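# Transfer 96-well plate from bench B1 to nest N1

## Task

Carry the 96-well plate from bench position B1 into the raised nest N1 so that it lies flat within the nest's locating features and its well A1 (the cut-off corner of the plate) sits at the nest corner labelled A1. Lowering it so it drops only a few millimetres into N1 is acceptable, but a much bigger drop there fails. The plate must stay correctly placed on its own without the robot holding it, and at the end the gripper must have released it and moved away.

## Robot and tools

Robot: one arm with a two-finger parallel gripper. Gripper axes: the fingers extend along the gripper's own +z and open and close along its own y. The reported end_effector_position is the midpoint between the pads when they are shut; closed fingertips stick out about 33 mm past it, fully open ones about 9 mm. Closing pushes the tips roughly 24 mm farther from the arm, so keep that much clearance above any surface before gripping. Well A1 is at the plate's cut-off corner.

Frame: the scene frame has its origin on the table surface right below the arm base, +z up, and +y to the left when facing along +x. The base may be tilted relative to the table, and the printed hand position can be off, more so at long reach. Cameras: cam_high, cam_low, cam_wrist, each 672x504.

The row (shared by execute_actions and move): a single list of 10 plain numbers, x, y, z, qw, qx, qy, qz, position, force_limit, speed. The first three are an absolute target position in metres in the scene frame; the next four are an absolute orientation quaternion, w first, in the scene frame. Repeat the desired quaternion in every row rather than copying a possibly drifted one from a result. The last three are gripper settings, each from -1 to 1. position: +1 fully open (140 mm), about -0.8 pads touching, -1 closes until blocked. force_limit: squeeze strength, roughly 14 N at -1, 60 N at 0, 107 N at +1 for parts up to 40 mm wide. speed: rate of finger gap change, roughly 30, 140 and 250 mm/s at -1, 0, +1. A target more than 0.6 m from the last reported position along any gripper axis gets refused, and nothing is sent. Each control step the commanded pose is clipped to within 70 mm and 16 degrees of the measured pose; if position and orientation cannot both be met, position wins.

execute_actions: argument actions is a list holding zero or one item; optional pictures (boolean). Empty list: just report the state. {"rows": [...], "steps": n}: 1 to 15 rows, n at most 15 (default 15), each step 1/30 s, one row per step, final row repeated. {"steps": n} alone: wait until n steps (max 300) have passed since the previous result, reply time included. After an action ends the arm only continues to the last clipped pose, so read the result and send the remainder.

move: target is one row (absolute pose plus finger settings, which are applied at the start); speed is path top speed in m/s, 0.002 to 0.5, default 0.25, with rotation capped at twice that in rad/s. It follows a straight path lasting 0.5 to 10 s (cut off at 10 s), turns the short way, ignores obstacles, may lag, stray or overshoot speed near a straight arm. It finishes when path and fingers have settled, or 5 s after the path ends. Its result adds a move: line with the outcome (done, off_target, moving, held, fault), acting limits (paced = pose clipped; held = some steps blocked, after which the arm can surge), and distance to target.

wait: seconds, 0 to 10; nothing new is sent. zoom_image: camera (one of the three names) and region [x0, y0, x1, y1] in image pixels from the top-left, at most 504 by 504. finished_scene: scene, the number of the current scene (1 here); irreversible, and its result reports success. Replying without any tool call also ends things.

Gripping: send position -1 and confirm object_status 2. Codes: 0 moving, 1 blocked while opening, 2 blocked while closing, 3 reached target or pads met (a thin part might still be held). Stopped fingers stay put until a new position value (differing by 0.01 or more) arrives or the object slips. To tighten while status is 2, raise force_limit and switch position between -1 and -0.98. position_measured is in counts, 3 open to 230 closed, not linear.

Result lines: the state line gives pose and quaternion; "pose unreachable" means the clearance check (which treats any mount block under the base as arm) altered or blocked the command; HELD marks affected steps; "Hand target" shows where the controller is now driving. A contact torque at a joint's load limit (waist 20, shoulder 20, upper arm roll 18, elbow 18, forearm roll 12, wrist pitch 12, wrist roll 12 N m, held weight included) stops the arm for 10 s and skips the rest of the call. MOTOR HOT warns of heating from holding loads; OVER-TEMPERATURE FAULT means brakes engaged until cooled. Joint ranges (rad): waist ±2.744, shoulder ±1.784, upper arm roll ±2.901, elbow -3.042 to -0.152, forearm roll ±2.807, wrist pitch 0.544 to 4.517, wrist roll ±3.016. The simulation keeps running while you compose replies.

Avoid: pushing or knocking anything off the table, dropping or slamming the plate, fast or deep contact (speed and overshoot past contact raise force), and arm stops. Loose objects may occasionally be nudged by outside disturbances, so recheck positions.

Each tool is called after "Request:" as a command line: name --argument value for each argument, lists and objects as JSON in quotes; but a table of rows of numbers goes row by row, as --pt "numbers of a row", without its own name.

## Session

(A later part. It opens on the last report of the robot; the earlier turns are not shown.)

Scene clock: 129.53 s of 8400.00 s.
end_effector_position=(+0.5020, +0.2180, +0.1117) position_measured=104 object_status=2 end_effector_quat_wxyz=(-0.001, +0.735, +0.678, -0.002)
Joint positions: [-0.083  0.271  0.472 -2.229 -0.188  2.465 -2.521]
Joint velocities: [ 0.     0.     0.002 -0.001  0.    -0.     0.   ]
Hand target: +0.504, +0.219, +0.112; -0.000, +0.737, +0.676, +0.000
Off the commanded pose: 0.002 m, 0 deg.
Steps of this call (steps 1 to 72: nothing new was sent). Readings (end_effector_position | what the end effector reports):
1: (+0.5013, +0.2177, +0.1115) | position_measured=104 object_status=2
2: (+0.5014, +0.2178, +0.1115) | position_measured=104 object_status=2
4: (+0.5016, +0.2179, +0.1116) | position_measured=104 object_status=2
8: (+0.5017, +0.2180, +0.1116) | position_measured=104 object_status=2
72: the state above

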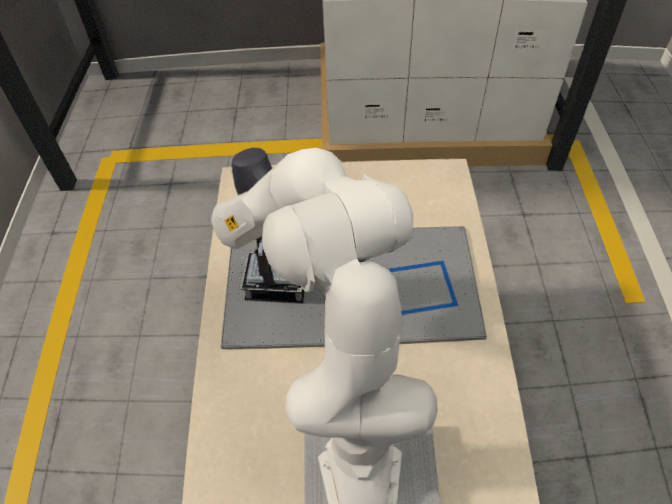

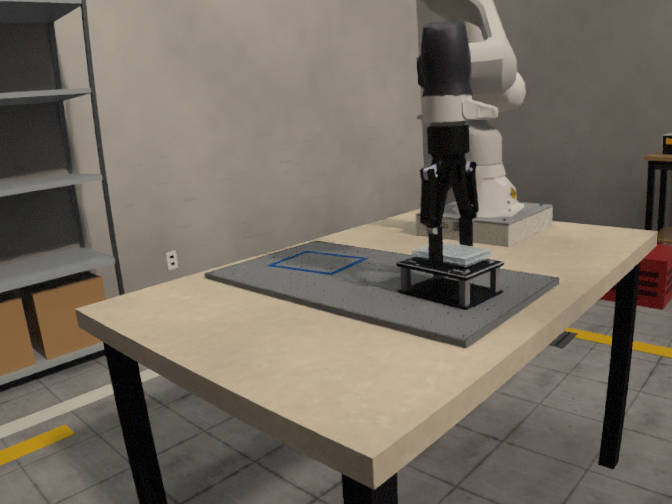

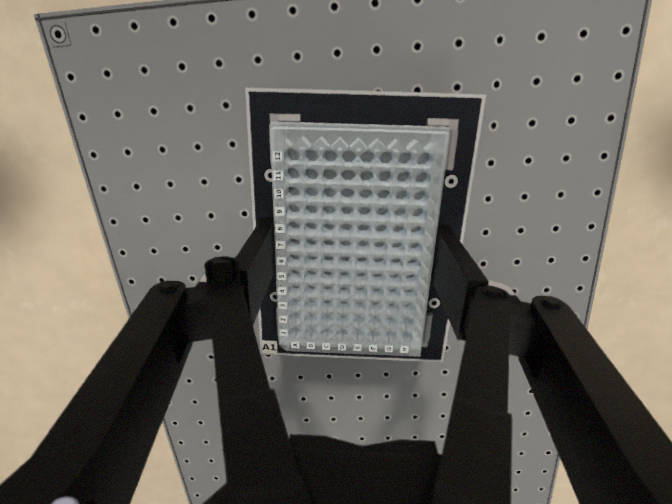

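Request:
move --target '[0.5065, 0.2178, 0.108, 0, 0.7373, 0.6756, 0, -1, -0.4, -0.7]' --speed 0.005

Request:
execute_actions --actions '[{"steps": 20}]'

Request:
zoom_image --camera "cam_wrist" --region '[240, 90, 490, 200]'

Request:
zoom_image --camera "cam_wrist" --region '[250, 280, 460, 380]'

Scene clock: 140.67 s of 8400.00 s.
end_effector_position=(+0.5042, +0.2172, +0.1078) position_measured=104 object_status=2 end_effector_quat_wxyz=(-0.001, +0.735, +0.678, -0.002)
Joint positions: [-0.081  0.285  0.467 -2.223 -0.197  2.47  -2.519]
Joint velocities: [ 0.001  0.002 -0.001  0.    -0.002  0.001  0.003]
Hand target: +0.507, +0.218, +0.108; -0.000, +0.737, +0.676, +0.000
Off the commanded pose: 0.002 m, 0 deg.
After step 90, 6.73 s passed at rest.
move: done

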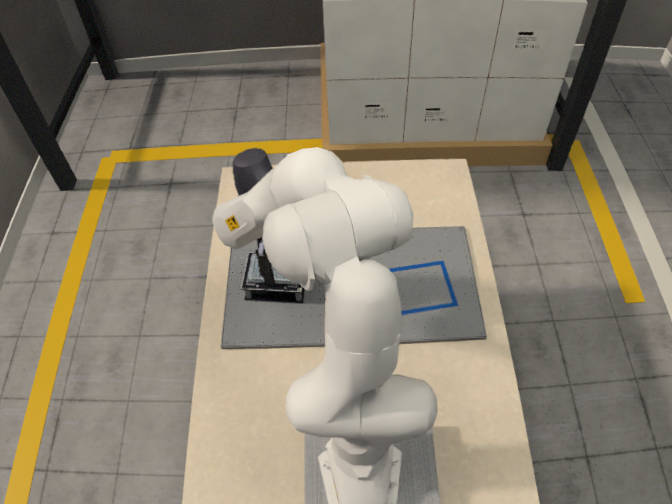

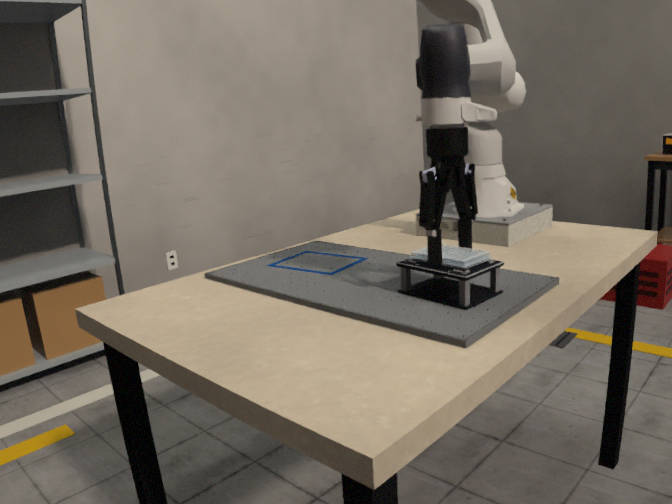

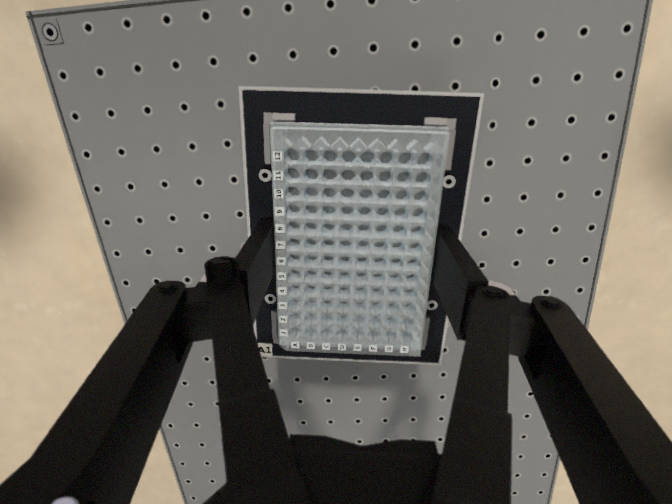

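Scene clock: 141.33 s of 8400.00 s.
end_effector_position=(+0.5044, +0.2173, +0.1078) position_measured=104 object_status=2 end_effector_quat_wxyz=(-0.001, +0.735, +0.678, -0.002)
Joint positions: [-0.081  0.285  0.467 -2.222 -0.198  2.471 -2.518]
Joint velocities: [-0.    -0.    -0.001  0.001 -0.     0.001  0.003]
Hand target: +0.507, +0.218, +0.108; -0.000, +0.737, +0.676, +0.000
Off the commanded pose: 0.002 m, 0 deg.
Steps of this call (steps 1 to 20: nothing new was sent). Readings (end_effector_position | what the end effector reports):
1: (+0.5043, +0.2172, +0.1078) | position_measured=104 object_status=2
2: (+0.5043, +0.2172, +0.1078) | position_measured=104 object_status=2
4: (+0.5043, +0.2173, +0.1078) | position_measured=104 object_status=2
8: (+0.5044, +0.2173, +0.1078) | position_measured=104 object_status=2
20: the state above

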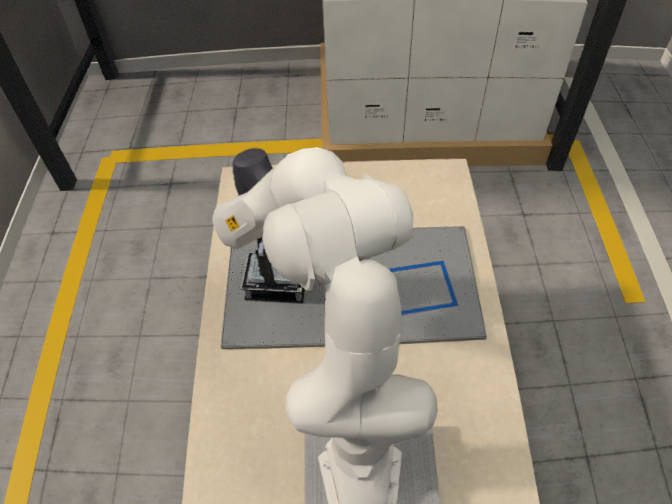

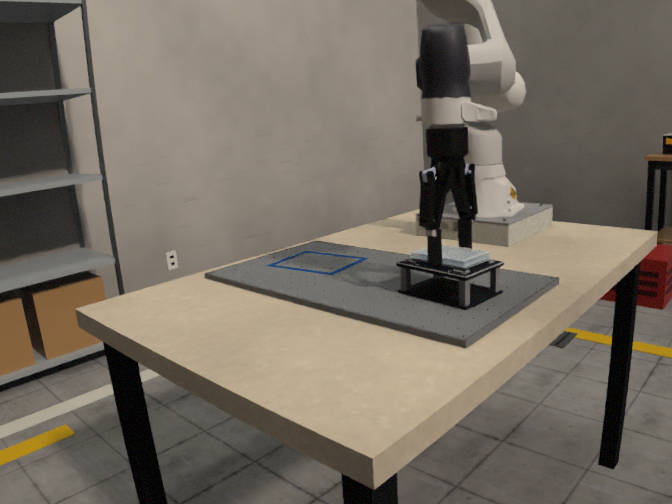

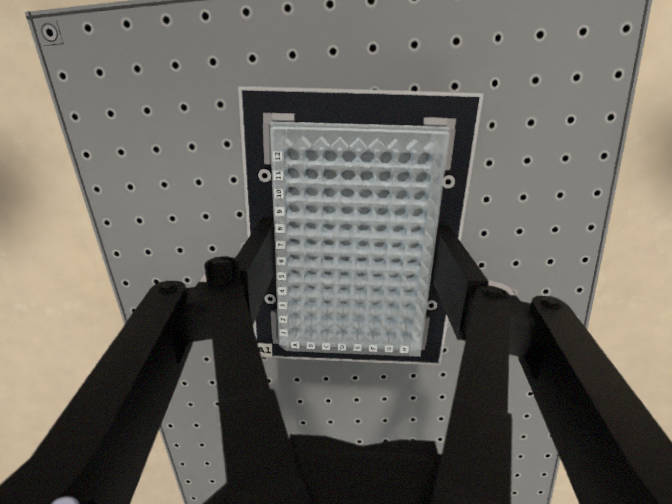

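Region (240, 90, 490, 200) of cam_wrist's 672x504 image, scaled by 2.016, with more detail than that image has; it fills the top 222 rows of this view, and the rest is white.

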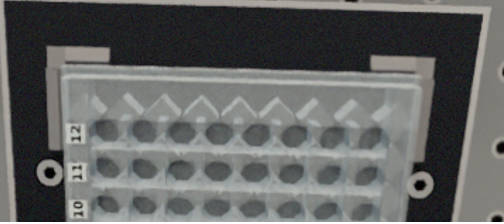

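Region (250, 280, 460, 380) of cam_wrist's 672x504 image, scaled by 2.400, with more detail than that image has; it fills the top 240 rows of this view, and the rest is white.

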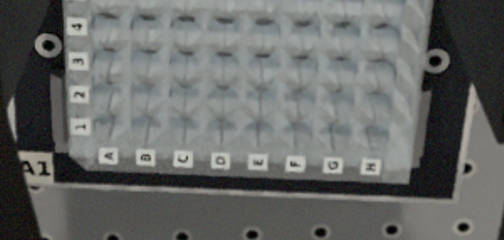

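Request:
execute_actions --actions '[{"rows": [[0.5065,0.2178,0.1076,0,0.7373,0.6756,0,-1,-0.4,-0.7],[0.5065,0.2178,0.1072,0,0.7373,0.6756,0,-1,-0.4,-0.7],[0.5065,0.2178,0.1068,0,0.7373,0.6756,0,-1,-0.4,-0.7],[0.5065,0.2178,0.1064,0,0.7373,0.6756,0,-1,-0.4,-0.7],[0.5065,0.2178,0.106,0,0.7373,0.6756,0,-1,-0.4,-0.7],[0.5065,0.2178,0.1056,0,0.7373,0.6756,0,-1,-0.4,-0.7],[0.5065,0.2178,0.1052,0,0.7373,0.6756,0,-1,-0.4,-0.7],[0.5065,0.2178,0.1048,0,0.7373,0.6756,0,-1,-0.4,-0.7],[0.5065,0.2178,0.1044,0,0.7373,0.6756,0,-1,-0.4,-0.7],[0.5065,0.2178,0.104,0,0.7373,0.6756,0,-1,-0.4,-0.7],[0.5065,0.2178,0.1036,0,0.7373,0.6756,0,-1,-0.4,-0.7],[0.5065,0.2178,0.1032,0,0.7373,0.6756,0,-1,-0.4,-0.7],[0.5065,0.2178,0.1028,0,0.7373,0.6756,0,-1,-0.4,-0.7],[0.5065,0.2178,0.1024,0,0.7373,0.6756,0,-1,-0.4,-0.7],[0.5065,0.2178,0.102,0,0.7373,0.6756,0,-1,-0.4,-0.7]]}]' --pictures false

Request:
execute_actions --actions '[{"steps": 20}]'

Request:
zoom_image --camera "cam_wrist" --region '[220, 70, 500, 390]'

Request:
zoom_image --camera "cam_low" --region '[390, 230, 510, 290]'

Scene clock: 158.53 s of 8400.00 s.
end_effector_position=(+0.5045, +0.2167, +0.1031) position_measured=104 object_status=2 end_effector_quat_wxyz=(-0.001, +0.735, +0.678, -0.003)
Joint positions: [-0.078  0.295  0.462 -2.222 -0.205  2.479 -2.514]
Joint velocities: [ 0.007  0.023 -0.013  0.001 -0.014  0.012  0.016]
Hand target: +0.506, +0.218, +0.102; -0.000, +0.737, +0.676, +0.000
Off the commanded pose: 0.002 m, 0 deg.
Steps of this call (steps 1 to 90: nothing new was sent; then 13.70 s passed at rest; steps 91 to 105: all 15 steps of this action). Readings (end_effector_position | what the end effector reports):
91: (+0.5046, +0.2173, +0.1078) | position_measured=104 object_status=2
92: (+0.5046, +0.2173, +0.1077) | position_measured=104 object_status=2
94: (+0.5045, +0.2173, +0.1072) | position_measured=104 object_status=2
98: (+0.5044, +0.2173, +0.1057) | position_measured=104 object_status=2
105: the state above

Scene clock: 159.20 s of 8400.00 s.
end_effector_position=(+0.5046, +0.2165, +0.1026) position_measured=104 object_status=2 end_effector_quat_wxyz=(-0.001, +0.736, +0.677, -0.003)
Joint positions: [-0.077  0.296  0.461 -2.222 -0.207  2.479 -2.511]
Joint velocities: [ 0.    -0.    -0.    -0.001  0.001 -0.001  0.001]
Hand target: +0.506, +0.218, +0.102; -0.000, +0.737, +0.676, +0.000
Off the commanded pose: 0.002 m, 0 deg.
Steps of this call (steps 1 to 20: nothing new was sent). Readings (end_effector_position | what the end effector reports):
1: (+0.5045, +0.2166, +0.1028) | position_measured=104 object_status=2
2: (+0.5046, +0.2165, +0.1026) | position_measured=104 object_status=2
4: (+0.5046, +0.2165, +0.1026) | position_measured=104 object_status=2
8: (+0.5046, +0.2165, +0.1026) | position_measured=104 object_status=2
20: the state above

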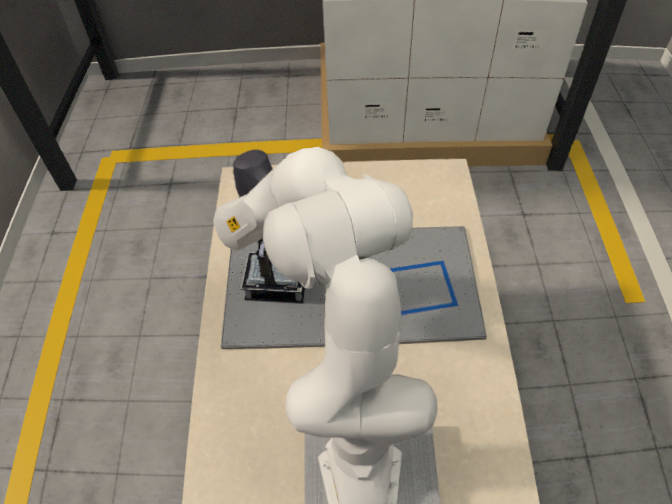

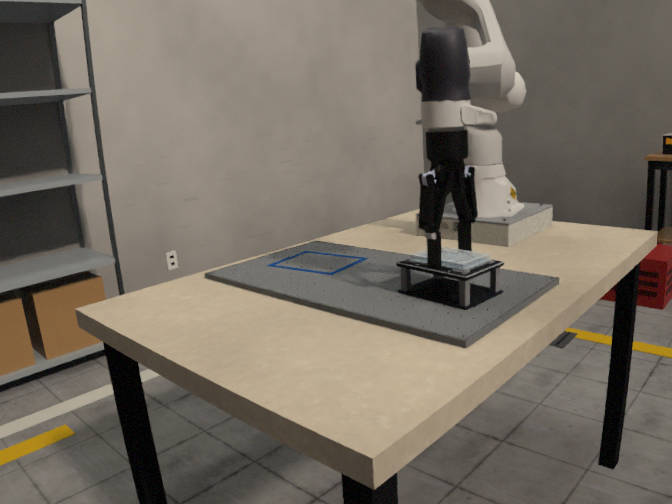

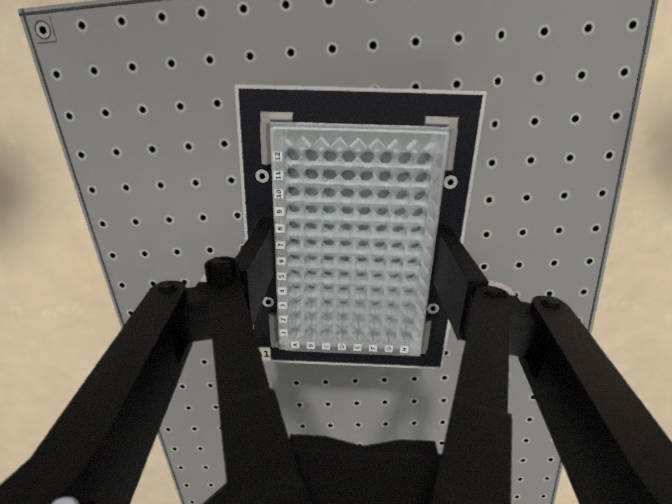

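Region (220, 70, 500, 390) of cam_wrist's 672x504 image, scaled by 1.575, with more detail than that image has; it fills the left 441 columns of this view, and the rest is white.

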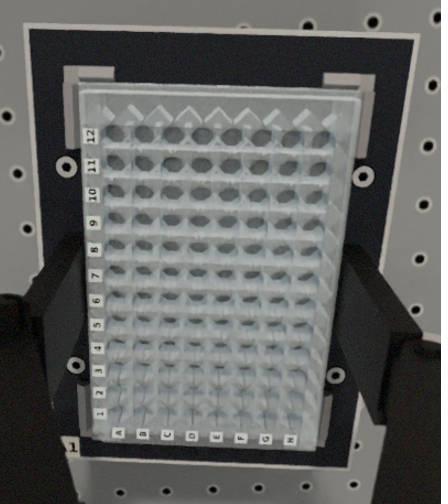

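Region (390, 230, 510, 290) of cam_low's 672x504 image, scaled by 4.200, with more detail than that image has.

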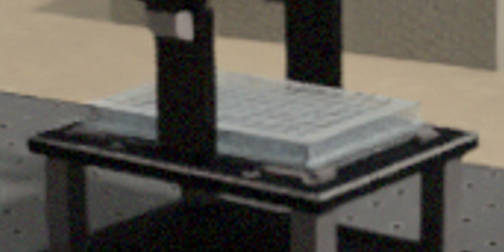

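Request:
execute_actions --actions '[{"rows": [[0.5065,0.2174,0.1016,0,0.7373,0.6756,0,-1,-0.4,-0.7],[0.5065,0.2172,0.1012,0,0.7373,0.6756,0,-1,-0.4,-0.7],[0.5065,0.217,0.1008,0,0.7373,0.6756,0,-1,-0.4,-0.7],[0.5065,0.217,0.1004,0,0.7373,0.6756,0,-1,-0.4,-0.7],[0.5065,0.217,0.1,0,0.7373,0.6756,0,-1,-0.4,-0.7]]}]'

Request:
zoom_image --camera "cam_low" --region '[390, 230, 510, 290]'

Scene clock: 168.13 s of 8400.00 s.
end_effector_position=(+0.5046, +0.2161, +0.1019) position_measured=104 object_status=2 end_effector_quat_wxyz=(-0.001, +0.736, +0.677, -0.003)
Joint positions: [-0.077  0.298  0.46  -2.222 -0.209  2.48  -2.51 ]
Joint velocities: [ 0.001  0.001 -0.     0.001 -0.001  0.001  0.001]
Hand target: +0.506, +0.217, +0.100; -0.000, +0.737, +0.676, -0.000
Off the commanded pose: 0.003 m, 0 deg.
Steps of this call (steps 1 to 90: nothing new was sent; then 5.43 s passed at rest; steps 91 to 105: all 15 steps of this action). Readings (end_effector_position | what the end effector reports):
91: (+0.5046, +0.2165, +0.1026) | position_measured=104 object_status=2
92: (+0.5046, +0.2164, +0.1025) | position_measured=104 object_status=2
94: (+0.5047, +0.2164, +0.1024) | position_measured=104 object_status=2
98: (+0.5046, +0.2161, +0.1019) | position_measured=104 object_status=2
105: the state above

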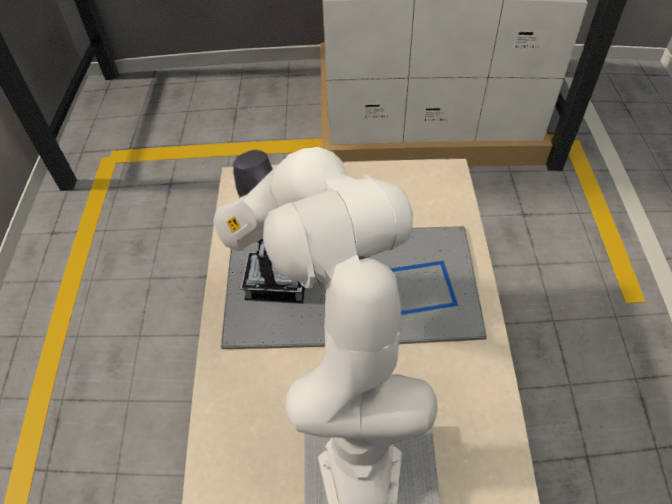

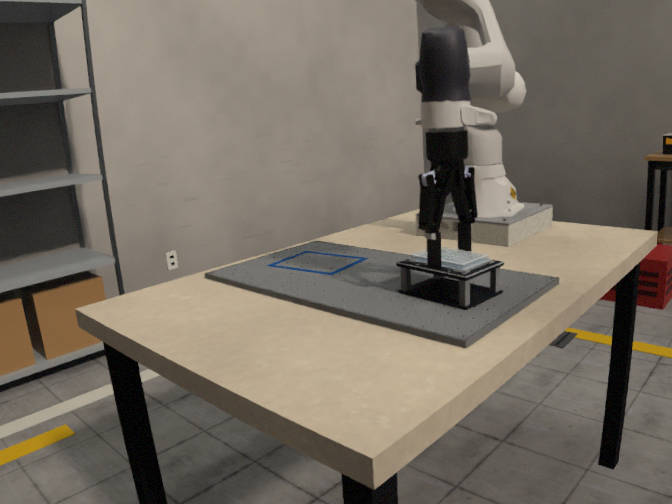

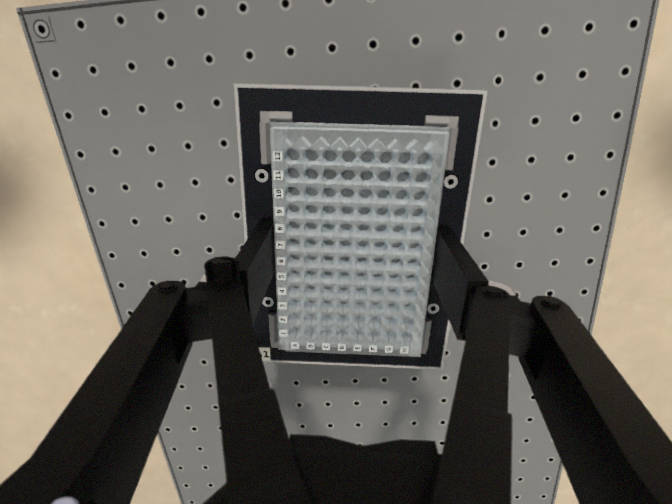

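Region (390, 230, 510, 290) of cam_low's 672x504 image, scaled by 4.200, with more detail than that image has.

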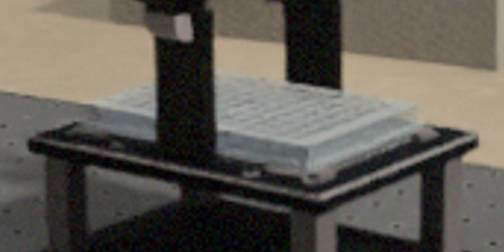

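Contact reached. Release and lift.

Request:
execute_actions --actions '[{"rows": [[0.5065,0.217,0.102,0,0.7373,0.6756,0,0.5,-0.4,-0.6]]}]' --pictures false

Request:
move --target '[0.503, 0.17, 0.24, 0, 0.7373, 0.6756, 0, 1, -0.4, 0]' --speed 0.12

Request:
zoom_image --camera "cam_low" --region '[390, 230, 510, 290]'

Request:
zoom_image --camera "cam_wrist" --region '[240, 0, 480, 260]'

Scene clock: 175.60 s of 8400.00 s.
end_effector_position=(+0.5054, +0.2166, +0.1021) position_measured=66 object_status=0 end_effector_quat_wxyz=(-0.000, +0.736, +0.677, -0.002)
Joint positions: [-0.077  0.298  0.46  -2.223 -0.21   2.484 -2.51 ]
Joint velocities: [-0.    -0.     0.     0.    -0.001  0.001  0.001]
Hand target: +0.506, +0.217, +0.102; -0.000, +0.737, +0.676, -0.000
Off the commanded pose: 0.001 m, 0 deg.
Steps of this call (steps 1 to 90: nothing new was sent; then 3.97 s passed at rest; steps 91 to 105: all 15 steps of this action). Readings (end_effector_position | what the end effector reports):
91: (+0.5046, +0.2161, +0.1020) | position_measured=104 object_status=0
92: (+0.5046, +0.2161, +0.1018) | position_measured=104 object_status=0
94: (+0.5048, +0.2163, +0.1019) | position_measured=92 object_status=0
98: (+0.5052, +0.2165, +0.1020) | position_measured=76 object_status=0
105: the state above

Scene clock: 177.63 s of 8400.00 s.
end_effector_position=(+0.5034, +0.1717, +0.2398) position_measured=3 object_status=3 end_effector_quat_wxyz=(+0.001, +0.741, +0.672, +0.001)
Joint positions: [-0.178 -0.015  0.485 -2.196  0.012  2.191 -2.725]
Joint velocities: [ 0.    -0.001 -0.002  0.     0.001 -0.011 -0.029]
Hand target: +0.503, +0.170, +0.241; -0.000, +0.738, +0.675, -0.000
Off the commanded pose: 0.002 m, 1 deg.
move: done

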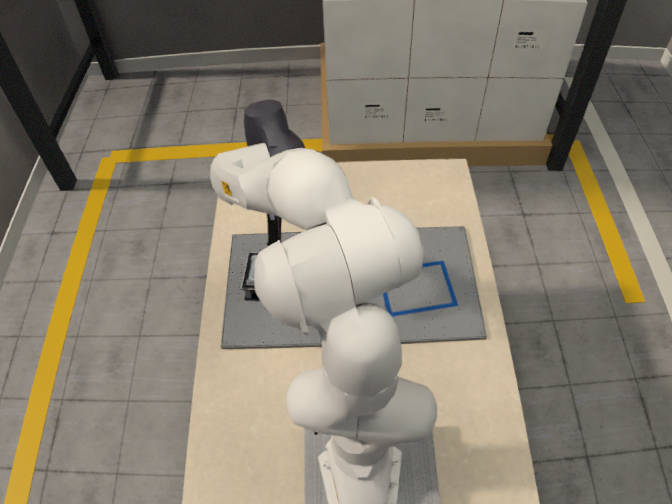

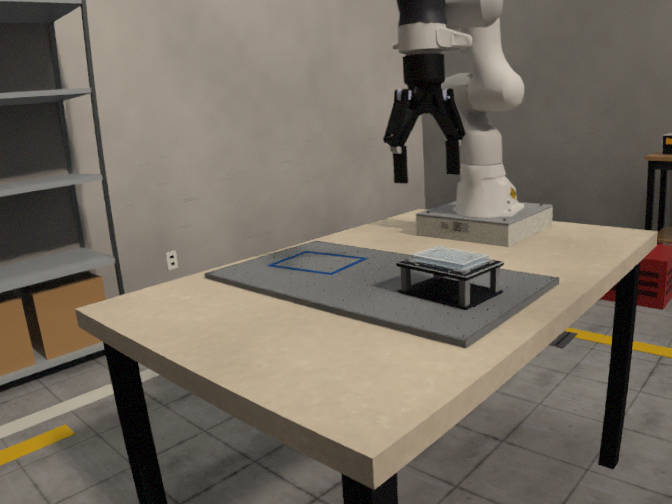

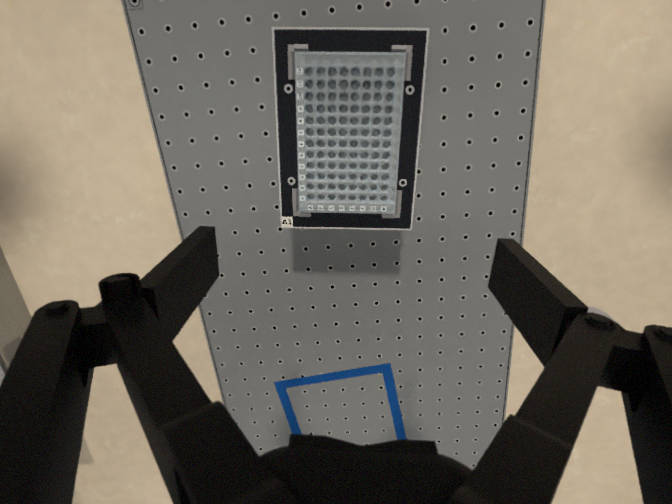

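Region (390, 230, 510, 290) of cam_low's 672x504 image, scaled by 4.200, with more detail than that image has.

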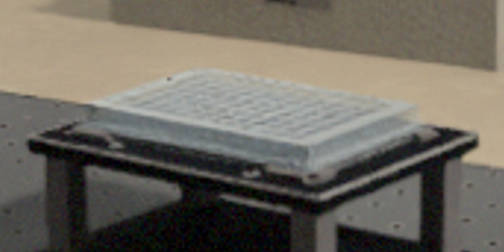

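Region (240, 0, 480, 260) of cam_wrist's 672x504 image, scaled by 1.938, with more detail than that image has; it fills the left 465 columns of this view, and the rest is white.

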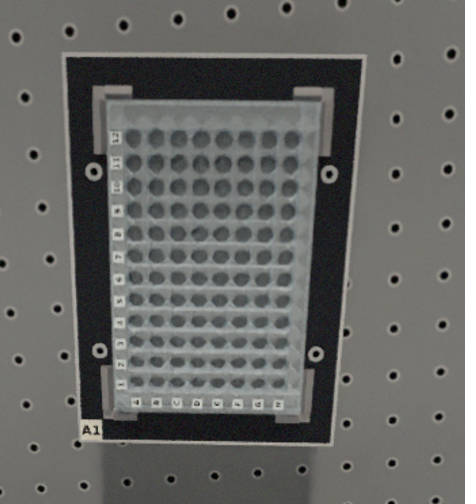

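Request:
move --target '[0.48, 0.07, 0.15, 0, 0.8, 0.6, 0, 1, -0.4, 0]' --speed 0.15

Request:
zoom_image --camera "cam_wrist" --region '[200, 0, 500, 160]'

Scene clock: 197.67 s of 8400.00 s.
end_effector_position=(+0.4812, +0.0715, +0.1508) position_measured=3 object_status=3 end_effector_quat_wxyz=(-0.002, +0.797, +0.604, -0.001)
Joint positions: [-0.271  0.013  0.396 -2.428  0.005  2.443 -2.729]
Joint velocities: [ 0.001 -0.    -0.001 -0.001 -0.     0.011  0.003]
Hand target: +0.482, +0.070, +0.150; -0.001, +0.800, +0.601, +0.000
Off the commanded pose: 0.002 m, 1 deg.
After step 90, 15.50 s passed at rest.
move: done

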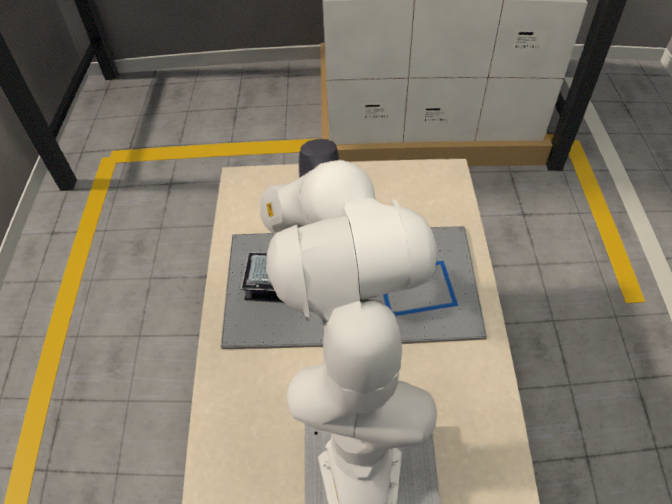

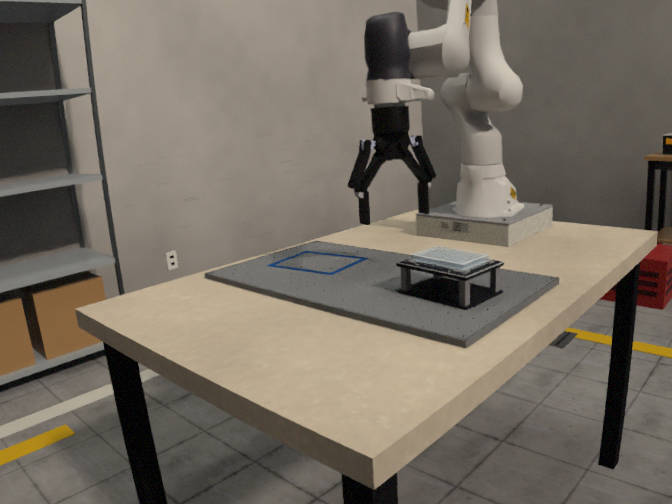

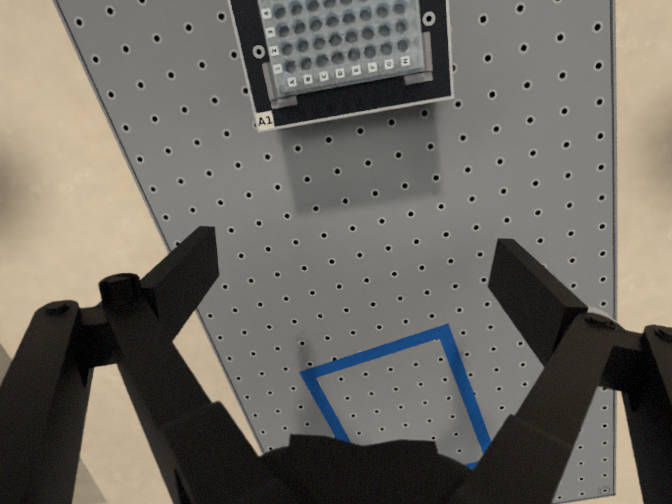

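Region (200, 0, 500, 160) of cam_wrist's 672x504 image, scaled by 1.680, with more detail than that image has; it fills the top 269 rows of this view, and the rest is white.

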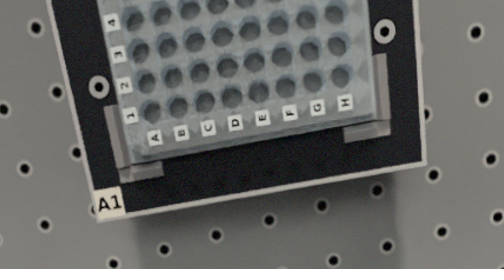

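Request:
zoom_image --camera "cam_wrist" --region '[255, 50, 325, 120]'

Request:
zoom_image --camera "cam_wrist" --region '[380, 25, 450, 95]'

Request:
zoom_image --camera "cam_low" --region '[395, 240, 455, 280]'

Region (255, 50, 325, 120) of cam_wrist's 672x504 image, scaled by 7.200, with more detail than that image has.

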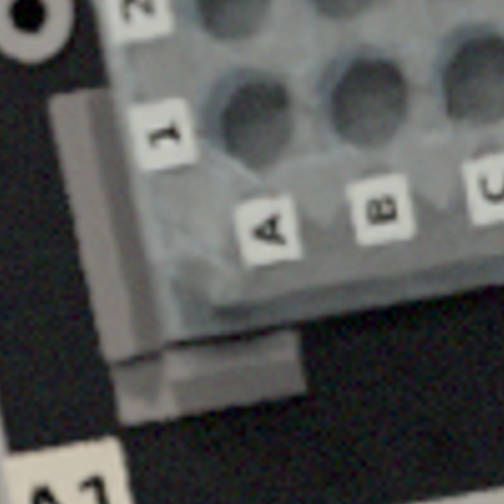

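Region (380, 25, 450, 95) of cam_wrist's 672x504 image, scaled by 7.200, with more detail than that image has.

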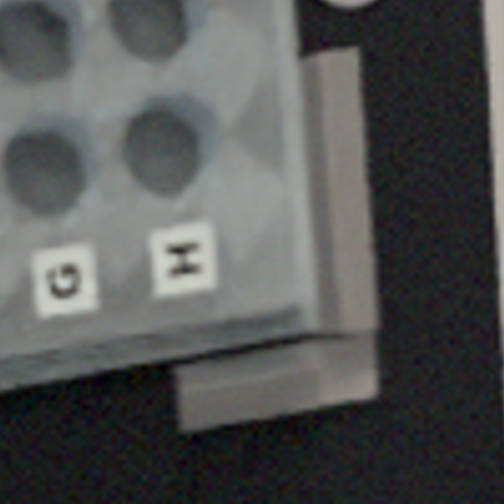

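Region (395, 240, 455, 280) of cam_low's 672x504 image, scaled by 8.400, with more detail than that image has.

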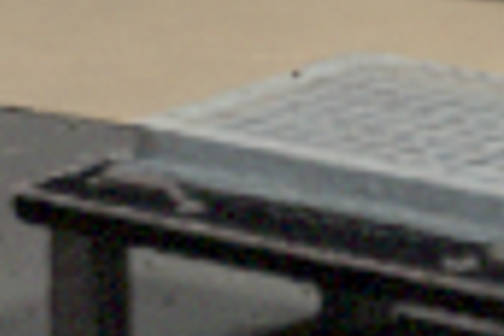

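Request:
finished_scene --scene 1

The scene is finished: the task was done.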